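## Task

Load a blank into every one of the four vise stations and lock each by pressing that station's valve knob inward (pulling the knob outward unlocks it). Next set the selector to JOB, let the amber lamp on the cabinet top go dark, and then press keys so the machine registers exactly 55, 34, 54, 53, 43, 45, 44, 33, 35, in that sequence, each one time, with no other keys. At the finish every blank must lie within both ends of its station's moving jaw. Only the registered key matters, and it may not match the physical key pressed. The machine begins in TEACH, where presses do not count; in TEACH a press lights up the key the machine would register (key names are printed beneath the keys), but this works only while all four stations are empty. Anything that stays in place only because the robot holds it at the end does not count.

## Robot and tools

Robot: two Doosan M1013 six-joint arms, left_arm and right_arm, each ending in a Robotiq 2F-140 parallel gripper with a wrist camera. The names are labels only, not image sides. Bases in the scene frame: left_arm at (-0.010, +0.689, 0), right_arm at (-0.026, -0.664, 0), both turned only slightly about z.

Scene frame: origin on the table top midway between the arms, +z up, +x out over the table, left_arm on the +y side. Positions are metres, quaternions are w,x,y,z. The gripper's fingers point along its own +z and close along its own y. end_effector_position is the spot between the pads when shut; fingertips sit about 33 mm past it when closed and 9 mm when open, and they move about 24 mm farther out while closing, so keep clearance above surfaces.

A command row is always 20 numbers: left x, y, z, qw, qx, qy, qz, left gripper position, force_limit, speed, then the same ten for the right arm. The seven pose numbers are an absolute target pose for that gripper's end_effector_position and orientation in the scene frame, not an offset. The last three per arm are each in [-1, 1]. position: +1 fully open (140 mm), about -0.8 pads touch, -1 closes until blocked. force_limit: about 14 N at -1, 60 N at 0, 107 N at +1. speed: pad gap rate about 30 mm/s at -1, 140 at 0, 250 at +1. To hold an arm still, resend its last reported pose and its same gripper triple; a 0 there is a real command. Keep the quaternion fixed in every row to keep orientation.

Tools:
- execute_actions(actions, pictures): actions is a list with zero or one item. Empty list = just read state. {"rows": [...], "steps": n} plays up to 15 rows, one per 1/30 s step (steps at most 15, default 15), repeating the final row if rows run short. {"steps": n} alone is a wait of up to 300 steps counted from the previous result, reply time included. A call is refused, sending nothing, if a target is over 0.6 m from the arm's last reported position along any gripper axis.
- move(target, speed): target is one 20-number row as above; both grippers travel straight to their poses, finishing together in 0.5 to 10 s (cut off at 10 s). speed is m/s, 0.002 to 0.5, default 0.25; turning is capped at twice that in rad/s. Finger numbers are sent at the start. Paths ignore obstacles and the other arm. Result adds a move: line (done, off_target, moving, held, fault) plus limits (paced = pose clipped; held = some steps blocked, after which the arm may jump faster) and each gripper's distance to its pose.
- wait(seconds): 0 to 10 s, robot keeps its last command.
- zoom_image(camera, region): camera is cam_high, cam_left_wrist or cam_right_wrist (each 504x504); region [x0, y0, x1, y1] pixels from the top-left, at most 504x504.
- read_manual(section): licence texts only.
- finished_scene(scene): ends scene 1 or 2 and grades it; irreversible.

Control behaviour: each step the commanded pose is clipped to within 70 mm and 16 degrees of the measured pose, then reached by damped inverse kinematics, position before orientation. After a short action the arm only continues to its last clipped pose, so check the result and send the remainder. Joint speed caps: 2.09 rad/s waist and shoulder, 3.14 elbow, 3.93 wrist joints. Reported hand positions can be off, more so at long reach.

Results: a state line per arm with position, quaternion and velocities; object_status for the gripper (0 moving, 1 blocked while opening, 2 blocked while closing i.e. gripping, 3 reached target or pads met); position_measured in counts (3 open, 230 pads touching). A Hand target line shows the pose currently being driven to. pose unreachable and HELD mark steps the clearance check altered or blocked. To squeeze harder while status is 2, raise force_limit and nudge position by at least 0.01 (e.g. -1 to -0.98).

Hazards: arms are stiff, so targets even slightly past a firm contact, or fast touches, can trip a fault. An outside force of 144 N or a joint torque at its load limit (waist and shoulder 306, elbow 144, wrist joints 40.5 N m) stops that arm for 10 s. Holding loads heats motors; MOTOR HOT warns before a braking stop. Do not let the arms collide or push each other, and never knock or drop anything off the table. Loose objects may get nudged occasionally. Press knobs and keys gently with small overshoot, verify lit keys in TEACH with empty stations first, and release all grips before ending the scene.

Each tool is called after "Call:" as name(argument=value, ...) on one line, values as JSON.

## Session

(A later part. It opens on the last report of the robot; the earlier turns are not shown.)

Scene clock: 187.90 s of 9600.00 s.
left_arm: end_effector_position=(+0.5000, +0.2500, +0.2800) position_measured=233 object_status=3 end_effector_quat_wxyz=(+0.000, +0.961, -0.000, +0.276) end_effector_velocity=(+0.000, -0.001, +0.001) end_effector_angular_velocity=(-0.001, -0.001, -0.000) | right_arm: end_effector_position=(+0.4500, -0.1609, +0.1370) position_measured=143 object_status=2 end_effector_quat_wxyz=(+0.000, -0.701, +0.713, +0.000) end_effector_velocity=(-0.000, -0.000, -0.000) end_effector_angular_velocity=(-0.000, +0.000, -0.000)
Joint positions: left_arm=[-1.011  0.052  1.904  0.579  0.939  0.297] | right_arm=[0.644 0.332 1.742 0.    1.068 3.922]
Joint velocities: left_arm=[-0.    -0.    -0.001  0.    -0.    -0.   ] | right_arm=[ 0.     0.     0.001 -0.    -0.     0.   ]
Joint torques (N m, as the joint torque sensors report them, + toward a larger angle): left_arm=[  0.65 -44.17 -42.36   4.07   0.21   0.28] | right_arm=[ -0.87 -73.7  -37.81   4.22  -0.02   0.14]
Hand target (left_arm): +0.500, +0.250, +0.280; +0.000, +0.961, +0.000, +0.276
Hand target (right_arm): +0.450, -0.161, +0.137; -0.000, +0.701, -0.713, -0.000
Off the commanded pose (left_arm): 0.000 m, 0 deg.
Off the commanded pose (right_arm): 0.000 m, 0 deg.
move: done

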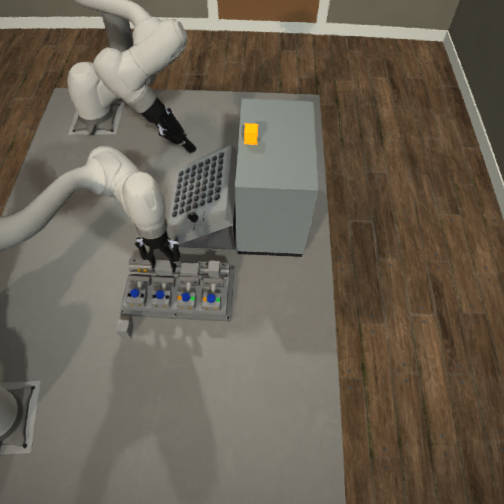

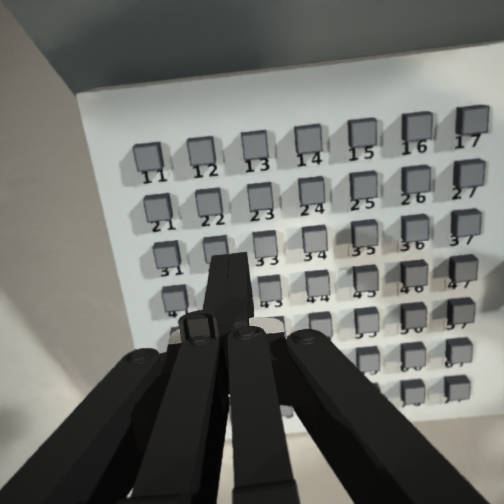

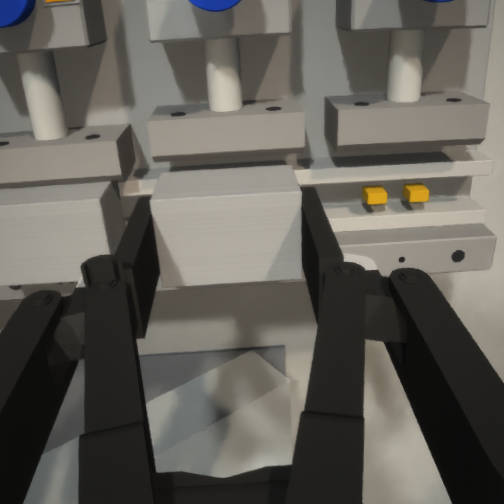

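Good. Release a bit narrower because of the neighbour.

Call:
move(target=[0.5,0.25,0.28,0,0.961,0,0.276,-1,0,0,0.45,-0.1605,0.119,0,0.701,-0.713,0,-1,0,-0.5], speed=0.02)

Call:
move(target=[0.5,0.25,0.28,0,0.961,0,0.276,-1,0,0,0.45,-0.1605,0.119,0,0.701,-0.713,0,-0.03,0,-0.5])

Call:
move(target=[0.5,0.25,0.28,0,0.961,0,0.276,-1,0,0,0.45,-0.1605,0.19,0,0.701,-0.713,0,-0.03,0,-0.5], speed=0.15)

Call:
move(target=[0.5,0.25,0.28,0,0.961,0,0.276,-1,0,0,0.448,-0.2585,0.163,0,0.701,-0.713,0,-1,0,0], speed=0.15)

Call:
move(target=[0.5,0.25,0.28,0,0.961,0,0.276,-1,0,0,0.448,-0.2585,0.134,0,0.701,-0.713,0,-1,0,0], speed=0.025)

Call:
move(target=[0.5,0.25,0.28,0,0.961,0,0.276,-1,0,0,0.435,-0.29,0.18,0,0.701,-0.713,0,-1,0,0], speed=0.15)

Call:
move(target=[0.5,0.25,0.28,0,0.961,0,0.276,-1,0,0,0.335,-0.36,0.13,0,0.676,-0.737,0,-0.15,0,0], speed=0.15)

Scene clock: 206.27 s of 9600.00 s.
left_arm: end_effector_position=(+0.5000, +0.2500, +0.2800) position_measured=233 object_status=3 end_effector_quat_wxyz=(+0.000, +0.961, -0.000, +0.276) end_effector_velocity=(-0.000, +0.001, -0.001) end_effector_angular_velocity=(+0.003, -0.000, -0.001) | right_arm: end_effector_position=(+0.4500, -0.1605, +0.1190) position_measured=143 object_status=2 end_effector_quat_wxyz=(+0.000, -0.701, +0.713, +0.000) end_effector_velocity=(-0.001, +0.001, -0.001) end_effector_angular_velocity=(-0.000, +0.001, +0.002)
Joint positions: left_arm=[-1.011  0.052  1.904  0.579  0.939  0.297] | right_arm=[0.645 0.347 1.757 0.    1.038 3.923]
Joint velocities: left_arm=[-0.     0.     0.002  0.002  0.     0.   ] | right_arm=[ 0.002  0.     0.001  0.    -0.001 -0.   ]
Joint torques (N m, as the joint torque sensors report them, + toward a larger angle): left_arm=[  0.85 -44.75 -41.68   4.15   0.2    0.14] | right_arm=[ -0.99 -74.38 -37.45   4.11  -0.31   0.24]
Hand target (left_arm): +0.500, +0.250, +0.280; +0.000, +0.961, +0.000, +0.276
Hand target (right_arm): +0.450, -0.160, +0.119; -0.000, +0.701, -0.713, -0.000
Off the commanded pose (left_arm): 0.000 m, 0 deg.
Off the commanded pose (right_arm): 0.000 m, 0 deg.
After step 90, 14.23 s passed at rest.
move: done

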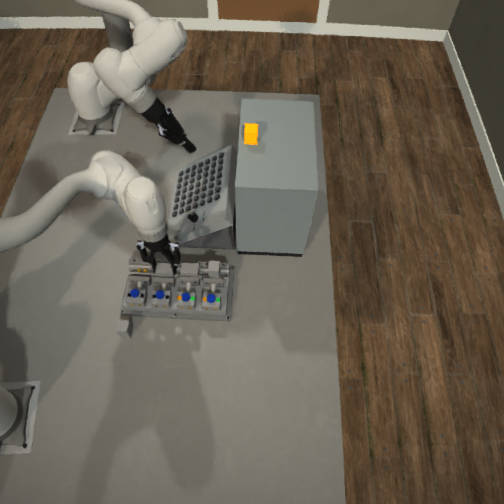

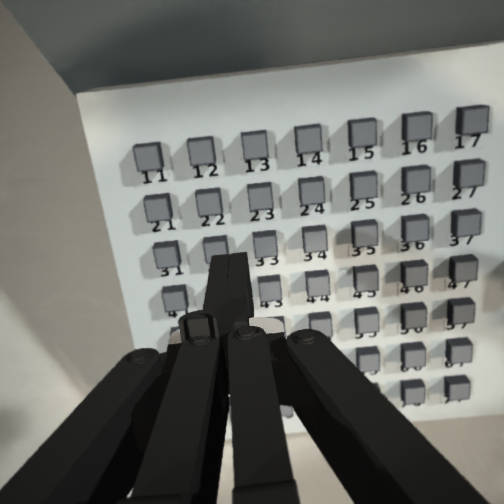

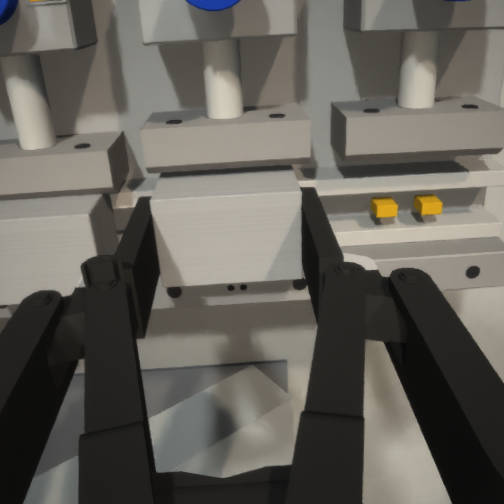

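Scene clock: 206.97 s of 9600.00 s.
left_arm: end_effector_position=(+0.5000, +0.2500, +0.2800) position_measured=233 object_status=3 end_effector_quat_wxyz=(+0.000, +0.961, -0.000, +0.276) end_effector_velocity=(+0.000, +0.001, +0.001) end_effector_angular_velocity=(+0.000, -0.001, +0.001) | right_arm: end_effector_position=(+0.4500, -0.1605, +0.1190) position_measured=132 object_status=3 end_effector_quat_wxyz=(-0.000, -0.701, +0.713, +0.000) end_effector_velocity=(+0.001, -0.000, +0.000) end_effector_angular_velocity=(+0.000, -0.000, -0.001)
Joint positions: left_arm=[-1.011  0.052  1.904  0.579  0.939  0.297] | right_arm=[0.645 0.347 1.757 0.    1.038 3.923]
Joint velocities: left_arm=[ 0.001 -0.001  0.     0.     0.001 -0.   ] | right_arm=[-0.001  0.    -0.    -0.     0.    -0.   ]
Joint torques (N m, as the joint torque sensors report them, + toward a larger angle): left_arm=[  1.45 -44.1  -41.71   4.04   0.     0.12] | right_arm=[ -1.3  -71.89 -36.12   4.3   -0.1    0.14]
Hand target (left_arm): +0.500, +0.250, +0.280; +0.000, +0.961, +0.000, +0.276
Hand target (right_arm): +0.450, -0.160, +0.119; +0.000, +0.701, -0.713, -0.000
Off the commanded pose (left_arm): 0.000 m, 0 deg.
Off the commanded pose (right_arm): 0.000 m, 0 deg.
move: done

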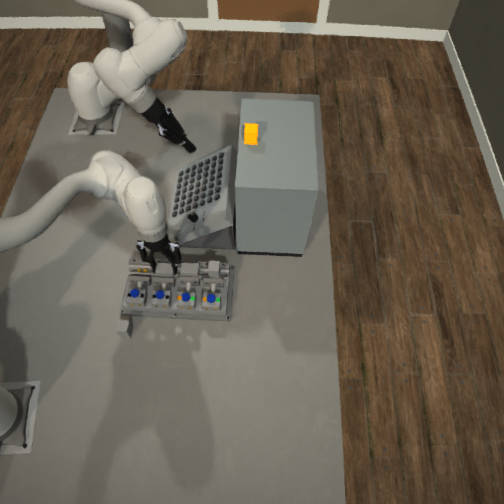

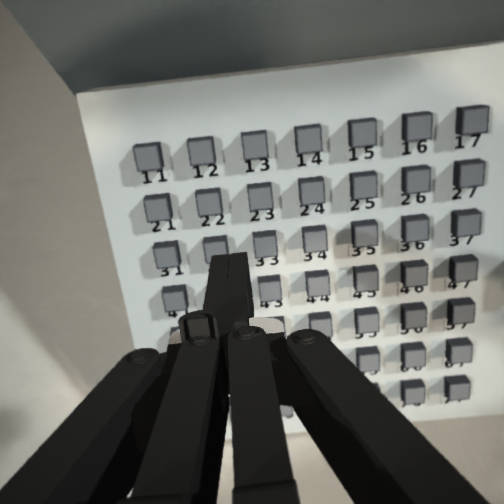

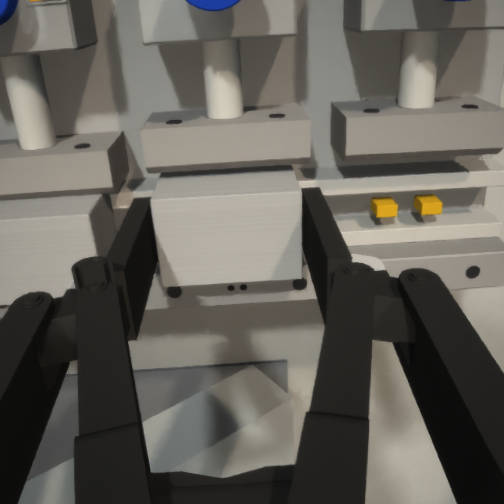

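Scene clock: 207.80 s of 9600.00 s.
left_arm: end_effector_position=(+0.5000, +0.2500, +0.2800) position_measured=233 object_status=3 end_effector_quat_wxyz=(+0.000, +0.961, -0.000, +0.276) end_effector_velocity=(+0.000, +0.000, +0.001) end_effector_angular_velocity=(-0.001, -0.001, +0.000) | right_arm: end_effector_position=(+0.4499, -0.1606, +0.1900) position_measured=132 object_status=3 end_effector_quat_wxyz=(-0.000, -0.701, +0.713, -0.000) end_effector_velocity=(-0.000, +0.000, +0.001) end_effector_angular_velocity=(+0.000, +0.000, +0.000)
Joint positions: left_arm=[-1.011  0.052  1.904  0.579  0.939  0.297] | right_arm=[ 0.645  0.294  1.688 -0.     1.16   3.923]
Joint velocities: left_arm=[ 0.    -0.002 -0.     0.     0.     0.   ] | right_arm=[ 0.    -0.001 -0.     0.     0.001  0.   ]
Joint torques (N m, as the joint torque sensors report them, + toward a larger angle): left_arm=[ -0.12 -43.82 -42.07   4.1    0.27   0.24] | right_arm=[ -1.1  -70.07 -37.71   4.28  -0.17   0.22]
Hand target (left_arm): +0.500, +0.250, +0.280; +0.000, +0.961, -0.000, +0.276
Hand target (right_arm): +0.450, -0.161, +0.190; +0.000, +0.701, -0.713, +0.000
Off the commanded pose (left_arm): 0.000 m, 0 deg.
Off the commanded pose (right_arm): 0.000 m, 0 deg.
move: done

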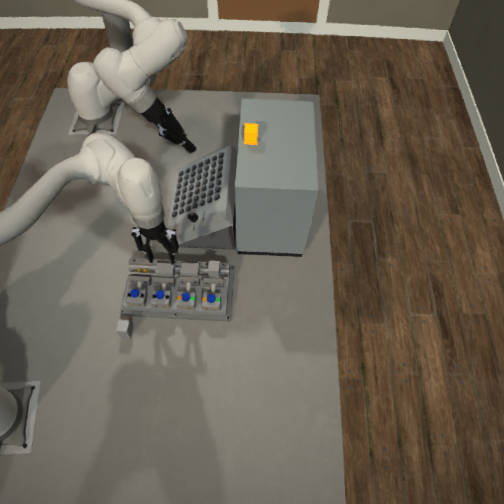

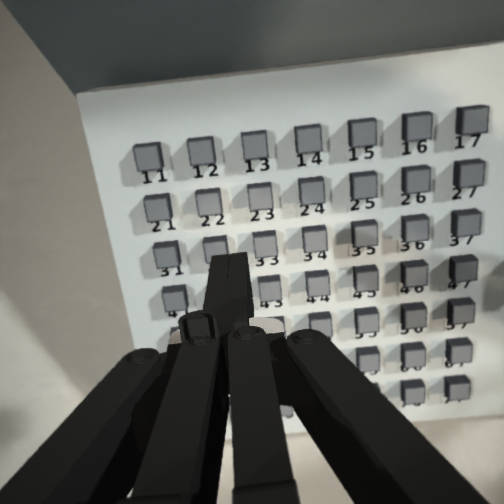

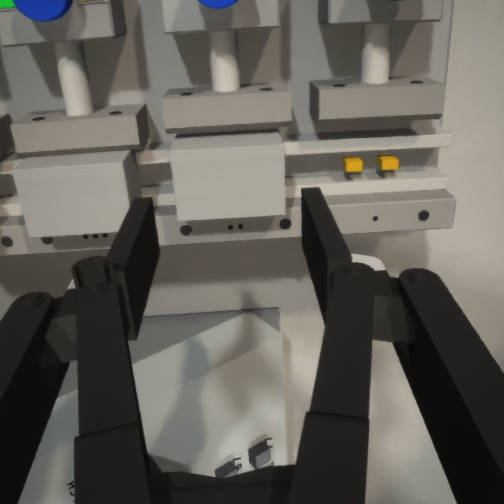

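Scene clock: 208.83 s of 9600.00 s.
left_arm: end_effector_position=(+0.5000, +0.2500, +0.2800) position_measured=233 object_status=3 end_effector_quat_wxyz=(+0.000, +0.961, -0.000, +0.276) end_effector_velocity=(+0.001, -0.002, +0.002) end_effector_angular_velocity=(-0.003, -0.003, -0.003) | right_arm: end_effector_position=(+0.4478, -0.2584, +0.1630) position_measured=233 object_status=3 end_effector_quat_wxyz=(-0.000, -0.701, +0.713, +0.000) end_effector_velocity=(+0.000, -0.001, -0.000) end_effector_angular_velocity=(+0.000, +0.000, -0.001)
Joint positions: left_arm=[-1.011  0.052  1.904  0.579  0.939  0.297] | right_arm=[0.534 0.211 1.851 0.    1.08  3.812]
Joint velocities: left_arm=[-0.    -0.001 -0.002  0.002 -0.003  0.001] | right_arm=[-0.002 -0.     0.001  0.    -0.    -0.001]
Joint torques (N m, as the joint torque sensors report them, + toward a larger angle): left_arm=[  0.14 -44.14 -41.94   3.98   0.13   0.24] | right_arm=[ -2.49 -59.92 -36.73   4.23   0.01   0.35]
Hand target (left_arm): +0.500, +0.250, +0.280; +0.000, +0.961, -0.000, +0.276
Hand target (right_arm): +0.448, -0.258, +0.163; +0.000, +0.701, -0.713, -0.000
Off the commanded pose (left_arm): 0.000 m, 0 deg.
Off the commanded pose (right_arm): 0.000 m, 0 deg.
move: done

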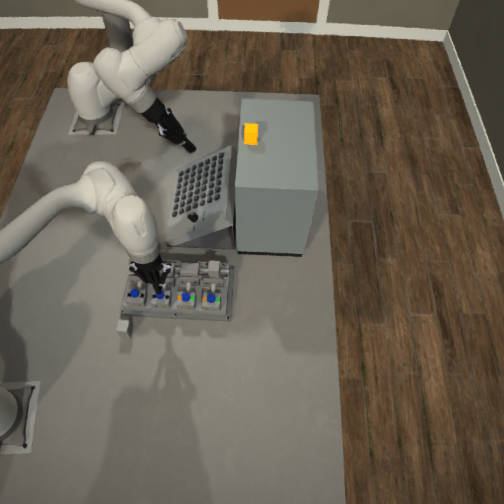

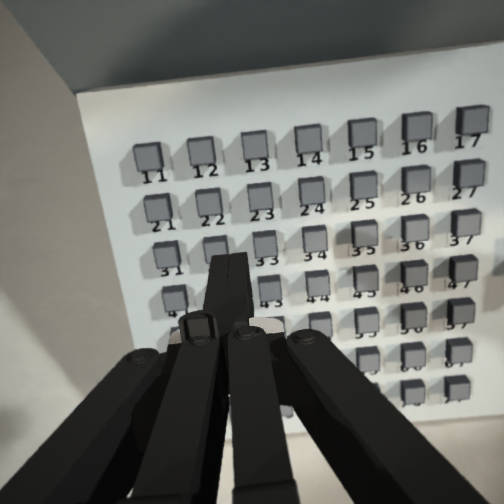

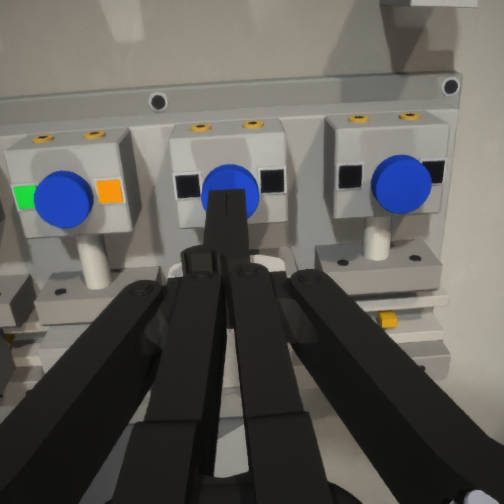

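Scene clock: 210.23 s of 9600.00 s.
left_arm: end_effector_position=(+0.5000, +0.2500, +0.2800) position_measured=233 object_status=3 end_effector_quat_wxyz=(+0.000, +0.961, -0.000, +0.276) end_effector_velocity=(+0.000, +0.000, -0.001) end_effector_angular_velocity=(+0.002, +0.000, -0.000) | right_arm: end_effector_position=(+0.4480, -0.2585, +0.1340) position_measured=233 object_status=3 end_effector_quat_wxyz=(-0.000, -0.701, +0.713, +0.000) end_effector_velocity=(+0.001, -0.001, -0.000) end_effector_angular_velocity=(+0.000, -0.000, -0.001)
Joint positions: left_arm=[-1.011  0.052  1.904  0.579  0.939  0.297] | right_arm=[0.534 0.235 1.879 0.    1.028 3.811]
Joint velocities: left_arm=[ 0.     0.001  0.001  0.001 -0.    -0.   ] | right_arm=[-0.001 -0.     0.001 -0.    -0.001 -0.001]
Joint torques (N m, as the joint torque sensors report them, + toward a larger angle): left_arm=[  0.06 -44.59 -42.09   4.12   0.17   0.18] | right_arm=[ -2.75 -57.72 -33.77   3.64  -0.98  -0.03]
Hand target (left_arm): +0.500, +0.250, +0.280; +0.000, +0.961, +0.000, +0.276
Hand target (right_arm): +0.448, -0.258, +0.134; -0.000, +0.701, -0.713, -0.000
Off the commanded pose (left_arm): 0.000 m, 0 deg.
Off the commanded pose (right_arm): 0.000 m, 0 deg.
move: done

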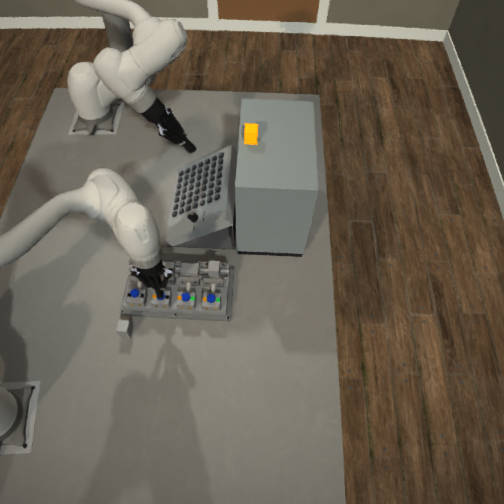

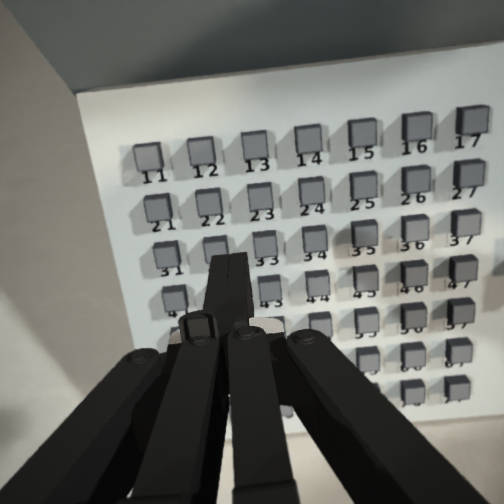

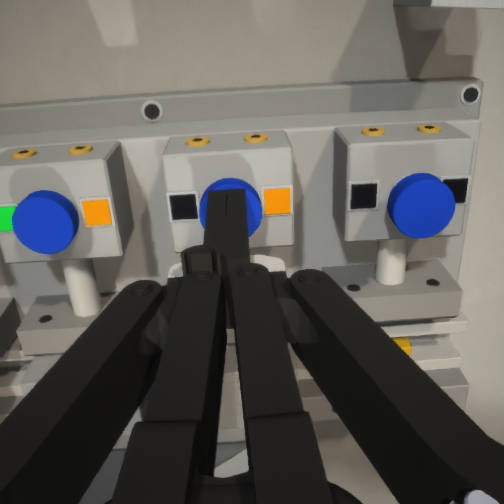

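Scene clock: 211.00 s of 9600.00 s.
left_arm: end_effector_position=(+0.5000, +0.2500, +0.2800) position_measured=233 object_status=3 end_effector_quat_wxyz=(+0.000, +0.961, -0.000, +0.276) end_effector_velocity=(+0.000, -0.000, +0.001) end_effector_angular_velocity=(-0.003, -0.000, +0.001) | right_arm: end_effector_position=(+0.4349, -0.2900, +0.1799) position_measured=233 object_status=3 end_effector_quat_wxyz=(-0.000, -0.701, +0.713, -0.000) end_effector_velocity=(+0.001, -0.001, +0.001) end_effector_angular_velocity=(+0.000, -0.000, -0.002)
Joint positions: left_arm=[-1.011  0.052  1.904  0.579  0.939  0.297] | right_arm=[ 0.505  0.152  1.888 -0.     1.101  3.783]
Joint velocities: left_arm=[ 0.    -0.001 -0.001 -0.002 -0.     0.   ] | right_arm=[-0.002 -0.001 -0.     0.     0.001 -0.001]
Joint torques (N m, as the joint torque sensors report them, + toward a larger angle): left_arm=[  0.67 -43.69 -42.1    4.05   0.18   0.07] | right_arm=[ -0.79 -54.04 -36.92   4.22  -0.35   0.22]
Hand target (left_arm): +0.500, +0.250, +0.280; +0.000, +0.961, -0.000, +0.276
Hand target (right_arm): +0.435, -0.290, +0.180; +0.000, +0.701, -0.713, +0.000
Off the commanded pose (left_arm): 0.000 m, 0 deg.
Off the commanded pose (right_arm): 0.000 m, 0 deg.
move: done

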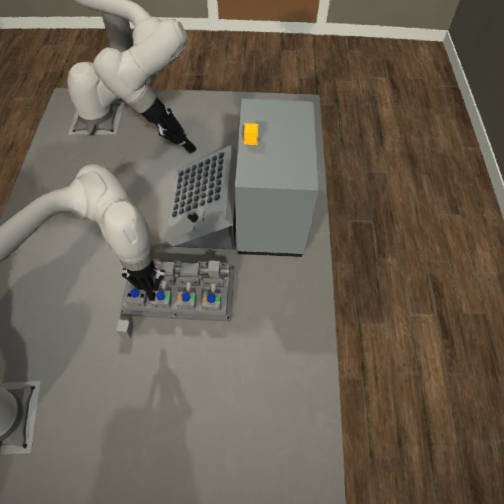

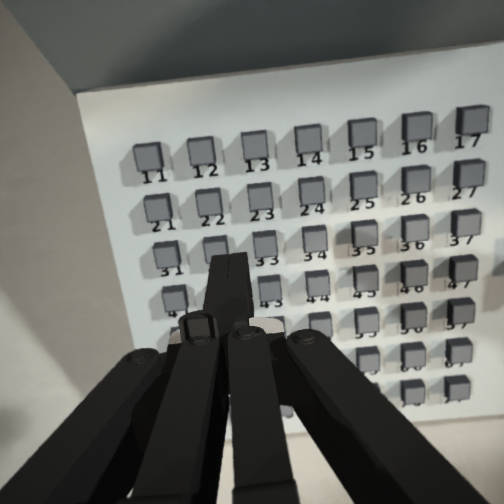

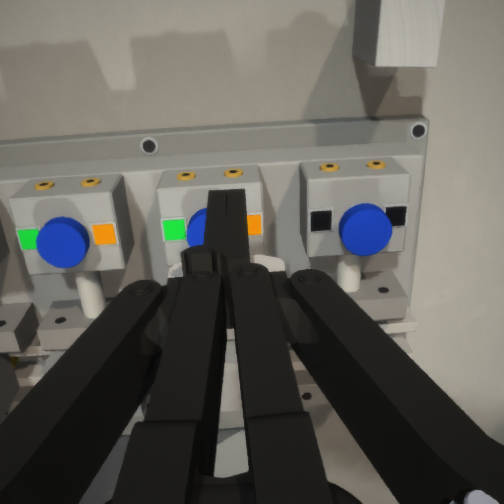

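Scene clock: 212.23 s of 9600.00 s.
left_arm: end_effector_position=(+0.5000, +0.2500, +0.2800) position_measured=233 object_status=3 end_effector_quat_wxyz=(+0.000, +0.961, -0.000, +0.276) end_effector_velocity=(-0.001, -0.002, +0.001) end_effector_angular_velocity=(-0.002, -0.001, -0.003) | right_arm: end_effector_position=(+0.3349, -0.3597, +0.1299) position_measured=148 object_status=3 end_effector_quat_wxyz=(+0.000, -0.676, +0.737, +0.000) end_effector_velocity=(-0.001, -0.001, -0.000) end_effector_angular_velocity=(-0.001, +0.000, +0.001)
Joint positions: left_arm=[-1.011  0.052  1.904  0.579  0.939  0.297] | right_arm=[0.509 0.009 2.15  0.    0.983 3.856]
Joint velocities: left_arm=[-0.002 -0.001 -0.001 -0.    -0.001 -0.   ] | right_arm=[ 0.001 -0.001  0.002 -0.001 -0.     0.   ]
Joint torques (N m, as the joint torque sensors report them, + toward a larger angle): left_arm=[  1.01 -44.76 -41.78   4.11   0.2    0.16] | right_arm=[ -2.46 -36.72 -35.72   4.01  -0.11   0.08]
Hand target (left_arm): +0.500, +0.250, +0.280; +0.000, +0.961, -0.000, +0.276
Hand target (right_arm): +0.335, -0.360, +0.130; -0.000, +0.676, -0.737, -0.000
Off the commanded pose (left_arm): 0.000 m, 0 deg.
Off the commanded pose (right_arm): 0.000 m, 0 deg.
move: done

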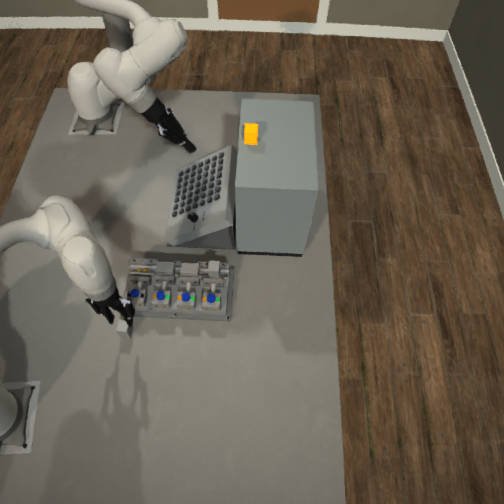

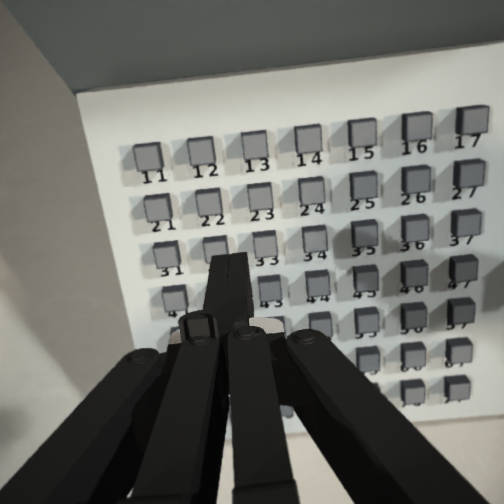

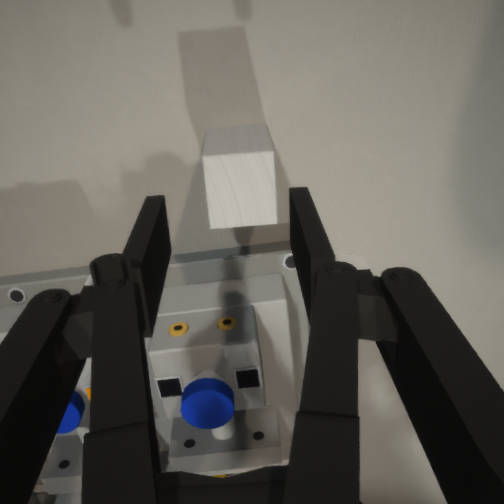

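Call:
move(target=[0.5,0.25,0.28,0,0.961,0,0.276,-1,0,0,0.3295,-0.359,0.055,0,0.682,-0.731,0,-0.15,0,0], speed=0.07)

Call:
move(target=[0.5,0.25,0.28,0,0.961,0,0.276,-1,0,0,0.3295,-0.359,0.055,0,0.682,-0.731,0,-1,0,-0.5])

Call:
move(target=[0.5,0.25,0.28,0,0.961,0,0.276,-1,0,0,0.3295,-0.359,0.195,0,0.682,-0.731,0,-1,0,-0.5], speed=0.2)

Call:
move(target=[0.5,0.25,0.28,0,0.961,0,0.276,-1,0,0,0.365,-0.159,0.195,0,0.701,-0.713,0,-1,0,-0.5], speed=0.2)

Call:
move(target=[0.5,0.25,0.28,0,0.961,0,0.276,-1,0,0,0.365,-0.159,0.144,0,0.701,-0.713,0,-1,0,-0.5], speed=0.08)

Scene clock: 221.50 s of 9600.00 s.
left_arm: end_effector_position=(+0.5000, +0.2500, +0.2800) position_measured=233 object_status=3 end_effector_quat_wxyz=(+0.000, +0.961, -0.000, +0.276) end_effector_velocity=(+0.001, -0.000, -0.001) end_effector_angular_velocity=(+0.001, -0.000, +0.000) | right_arm: end_effector_position=(+0.3296, -0.3589, +0.0550) position_measured=148 object_status=3 end_effector_quat_wxyz=(+0.000, -0.682, +0.731, +0.000) end_effector_velocity=(-0.000, -0.001, -0.001) end_effector_angular_velocity=(-0.001, +0.001, -0.000)
Joint positions: left_arm=[-1.011  0.052  1.904  0.579  0.939  0.297] | right_arm=[0.517 0.096 2.228 0.    0.818 3.847]
Joint velocities: left_arm=[ 0.001  0.003 -0.001  0.001 -0.001  0.   ] | right_arm=[-0.     0.001  0.001  0.    -0.    -0.   ]
Joint torques (N m, as the joint torque sensors report them, + toward a larger angle): left_arm=[  1.17 -43.89 -42.     4.1    0.2    0.21] | right_arm=[ -1.44 -42.48 -30.54   3.49  -0.16   0.07]
Hand target (left_arm): +0.500, +0.250, +0.280; +0.000, +0.961, -0.000, +0.276
Hand target (right_arm): +0.330, -0.359, +0.055; -0.000, +0.682, -0.731, -0.000
Off the commanded pose (left_arm): 0.000 m, 0 deg.
Off the commanded pose (right_arm): 0.000 m, 0 deg.
After step 90, 4.87 s passed at rest.
move: done

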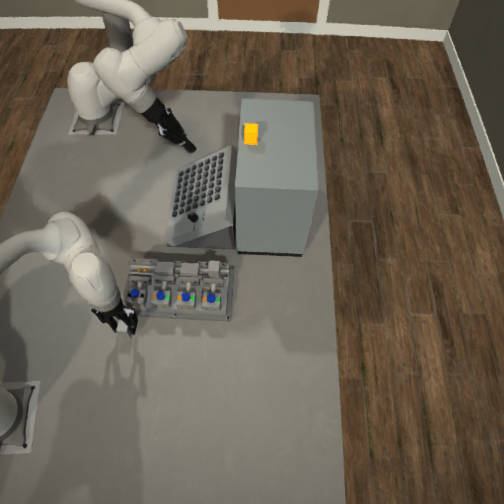

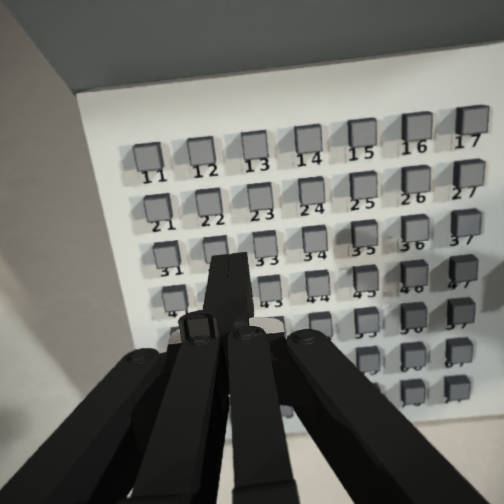

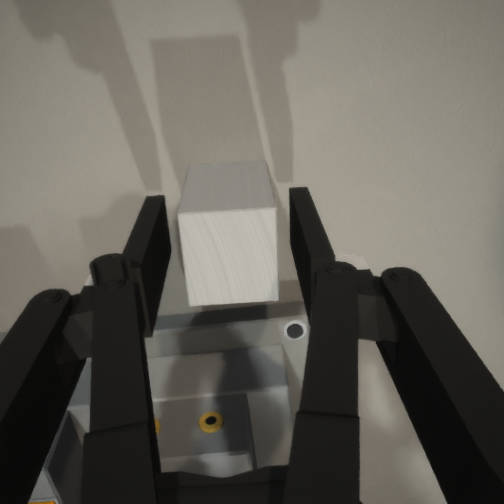

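Scene clock: 222.20 s of 9600.00 s.
left_arm: end_effector_position=(+0.5000, +0.2500, +0.2800) position_measured=233 object_status=3 end_effector_quat_wxyz=(+0.000, +0.961, -0.000, +0.276) end_effector_velocity=(+0.000, -0.000, +0.000) end_effector_angular_velocity=(+0.001, -0.001, -0.001) | right_arm: end_effector_position=(+0.3295, -0.3590, +0.0550) position_measured=179 object_status=2 end_effector_quat_wxyz=(+0.000, -0.682, +0.731, -0.000) end_effector_velocity=(-0.000, +0.001, +0.000) end_effector_angular_velocity=(+0.001, -0.000, +0.000)
Joint positions: left_arm=[-1.011  0.052  1.904  0.579  0.939  0.297] | right_arm=[0.517 0.096 2.228 0.    0.818 3.847]
Joint velocities: left_arm=[-0.     0.    -0.     0.001 -0.     0.   ] | right_arm=[ 0.001 -0.    -0.     0.    -0.     0.001]
Joint torques (N m, as the joint torque sensors report them, + toward a larger angle): left_arm=[  1.27 -44.07 -41.78   4.02   0.12   0.17] | right_arm=[ -3.24 -34.76 -23.86   2.82   0.64   0.04]
Hand target (left_arm): +0.500, +0.250, +0.280; +0.000, +0.961, +0.000, +0.276
Hand target (right_arm): +0.329, -0.359, +0.055; -0.000, +0.682, -0.731, -0.000
Off the commanded pose (left_arm): 0.000 m, 0 deg.
Off the commanded pose (right_arm): 0.000 m, 0 deg.
move: done

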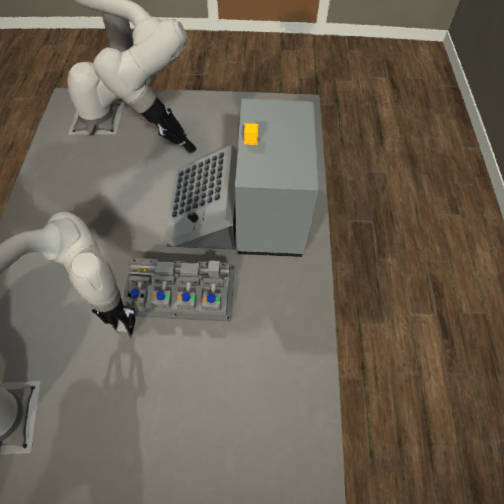

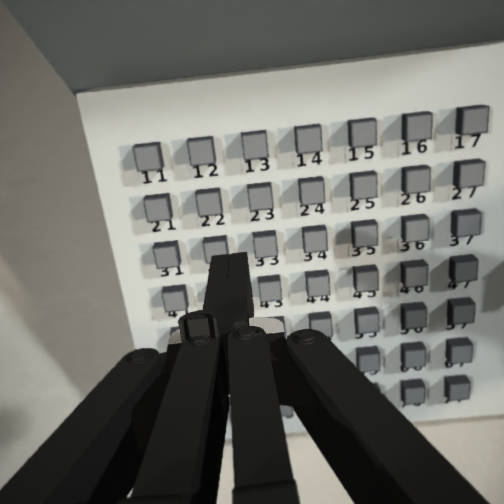

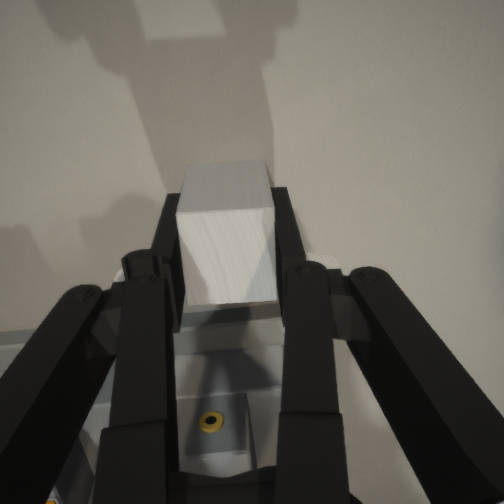

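Scene clock: 223.30 s of 9600.00 s.
left_arm: end_effector_position=(+0.5000, +0.2500, +0.2800) position_measured=233 object_status=3 end_effector_quat_wxyz=(+0.000, +0.961, -0.000, +0.276) end_effector_velocity=(-0.000, +0.001, -0.003) end_effector_angular_velocity=(+0.004, +0.002, +0.001) | right_arm: end_effector_position=(+0.3294, -0.3591, +0.1950) position_measured=179 object_status=2 end_effector_quat_wxyz=(-0.000, -0.682, +0.731, -0.000) end_effector_velocity=(-0.000, +0.000, +0.001) end_effector_angular_velocity=(+0.001, -0.000, -0.000)
Joint positions: left_arm=[-1.011  0.052  1.904  0.579  0.939  0.297] | right_arm=[ 0.517 -0.058  2.08  -0.     1.119  3.848]
Joint velocities: left_arm=[ 0.     0.003  0.001  0.001  0.001 -0.   ] | right_arm=[-0.    -0.001 -0.     0.     0.001 -0.   ]
Joint torques (N m, as the joint torque sensors report them, + toward a larger angle): left_arm=[  1.02 -43.7  -42.12   3.99   0.13   0.21] | right_arm=[ -2.58 -35.08 -38.77   4.33  -0.27   0.15]
Hand target (left_arm): +0.500, +0.250, +0.280; +0.000, +0.961, +0.000, +0.276
Hand target (right_arm): +0.329, -0.359, +0.195; +0.000, +0.682, -0.731, +0.000
Off the commanded pose (left_arm): 0.000 m, 0 deg.
Off the commanded pose (right_arm): 0.000 m, 0 deg.
move: done

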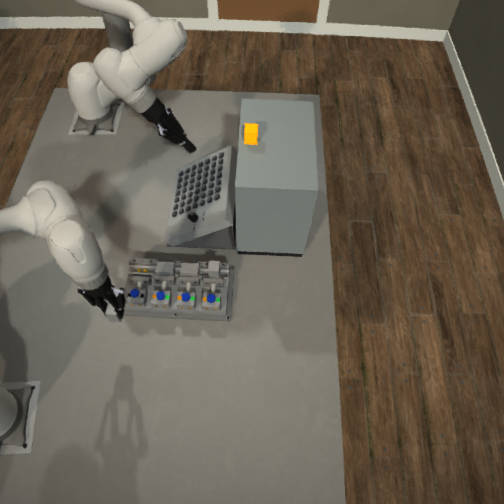

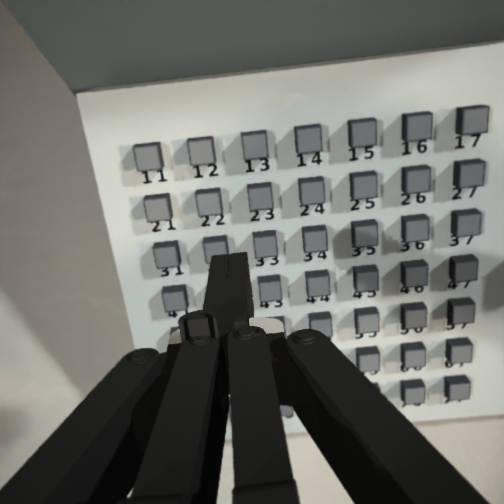

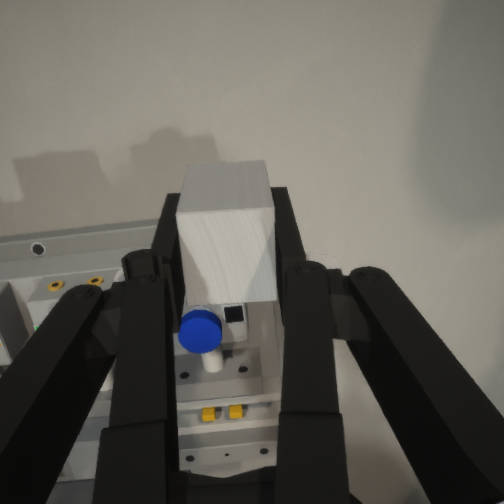

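Scene clock: 224.70 s of 9600.00 s.
left_arm: end_effector_position=(+0.5000, +0.2500, +0.2800) position_measured=233 object_status=3 end_effector_quat_wxyz=(+0.000, +0.961, -0.000, +0.276) end_effector_velocity=(+0.000, +0.000, -0.001) end_effector_angular_velocity=(+0.002, +0.002, +0.001) | right_arm: end_effector_position=(+0.3654, -0.1591, +0.1951) position_measured=179 object_status=2 end_effector_quat_wxyz=(+0.000, -0.701, +0.713, +0.000) end_effector_velocity=(+0.000, +0.000, -0.000) end_effector_angular_velocity=(-0.000, -0.000, -0.000)
Joint positions: left_arm=[-1.011  0.052  1.904  0.579  0.939  0.297] | right_arm=[ 0.739  0.21   1.788 -0.     1.144  4.017]
Joint velocities: left_arm=[ 0.001  0.002  0.    -0.001  0.001 -0.   ] | right_arm=[-0.     0.001 -0.001 -0.     0.     0.   ]
Joint torques (N m, as the joint torque sensors report them, + toward a larger angle): left_arm=[ -0.47 -43.82 -42.16   3.98   0.07   0.24] | right_arm=[ -1.23 -62.42 -39.08   4.43  -0.01   0.16]
Hand target (left_arm): +0.500, +0.250, +0.280; +0.000, +0.961, -0.000, +0.276
Hand target (right_arm): +0.365, -0.159, +0.195; -0.000, +0.701, -0.713, -0.000
Off the commanded pose (left_arm): 0.000 m, 0 deg.
Off the commanded pose (right_arm): 0.000 m, 0 deg.
move: done

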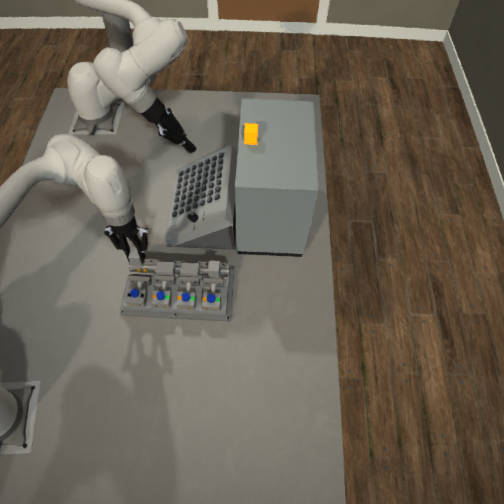

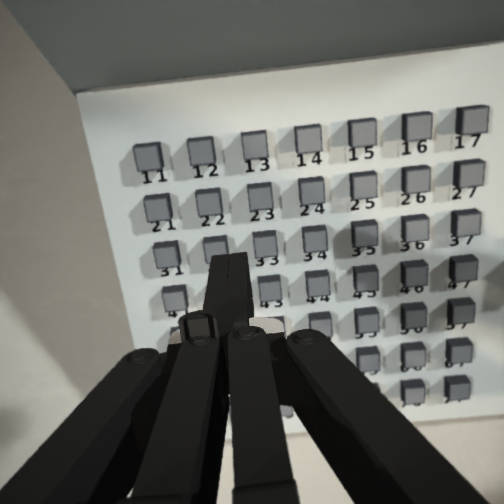

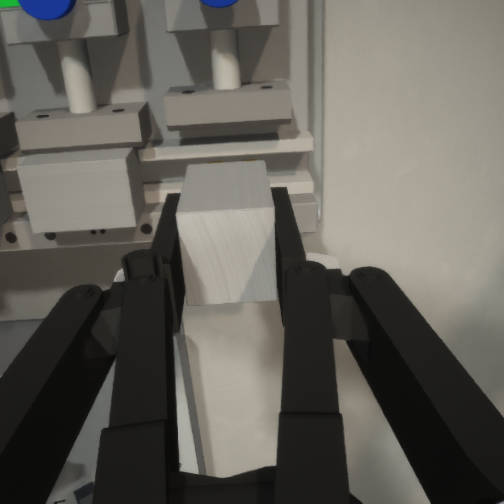

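Scene clock: 225.67 s of 9600.00 s.
left_arm: end_effector_position=(+0.5000, +0.2500, +0.2800) position_measured=233 object_status=3 end_effector_quat_wxyz=(+0.000, +0.961, -0.000, +0.276) end_effector_velocity=(+0.001, -0.000, +0.001) end_effector_angular_velocity=(-0.002, -0.001, +0.000) | right_arm: end_effector_position=(+0.3650, -0.1589, +0.1440) position_measured=179 object_status=2 end_effector_quat_wxyz=(+0.000, -0.701, +0.713, +0.000) end_effector_velocity=(+0.000, -0.001, -0.000) end_effector_angular_velocity=(-0.000, +0.000, -0.001)
Joint positions: left_arm=[-1.011  0.052  1.904  0.579  0.939  0.297] | right_arm=[0.739 0.248 1.841 0.    1.052 4.017]
Joint velocities: left_arm=[ 0.001 -0.    -0.001 -0.    -0.001  0.   ] | right_arm=[-0.001  0.     0.     0.    -0.    -0.   ]
Joint torques (N m, as the joint torque sensors report them, + toward a larger angle): left_arm=[ -0.12 -43.68 -41.68   4.1    0.09   0.15] | right_arm=[ -1.69 -64.82 -38.08   4.11  -0.27   0.15]
Hand target (left_arm): +0.500, +0.250, +0.280; +0.000, +0.961, +0.000, +0.276
Hand target (right_arm): +0.365, -0.159, +0.144; +0.000, +0.701, -0.713, -0.000
Off the commanded pose (left_arm): 0.000 m, 0 deg.
Off the commanded pose (right_arm): 0.000 m, 0 deg.
move: done

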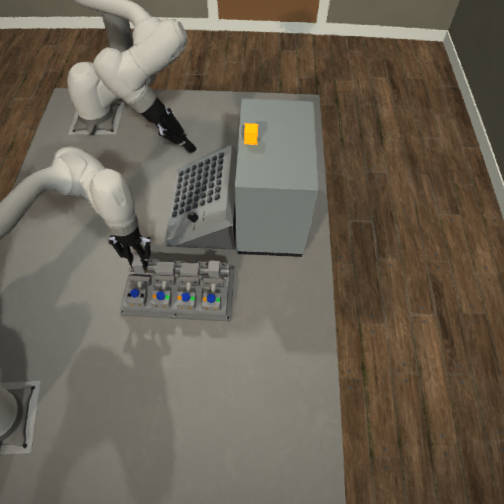

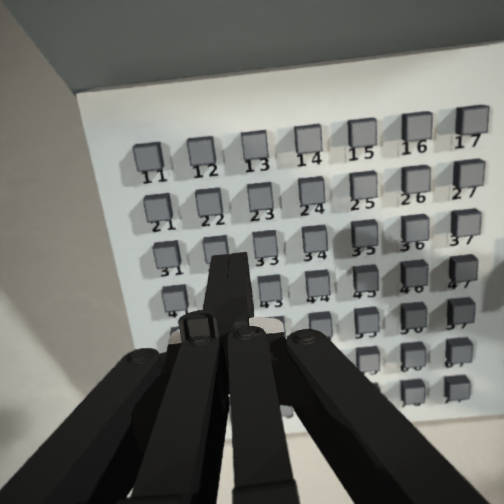

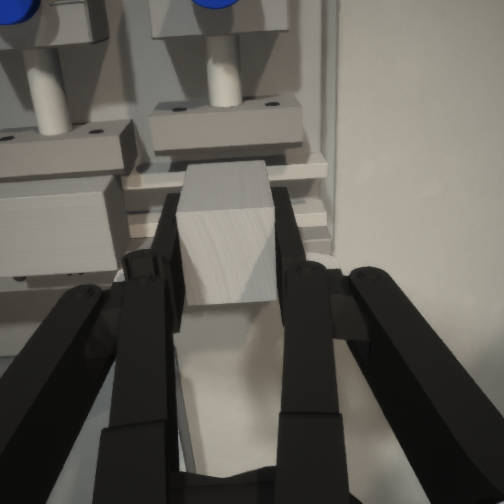

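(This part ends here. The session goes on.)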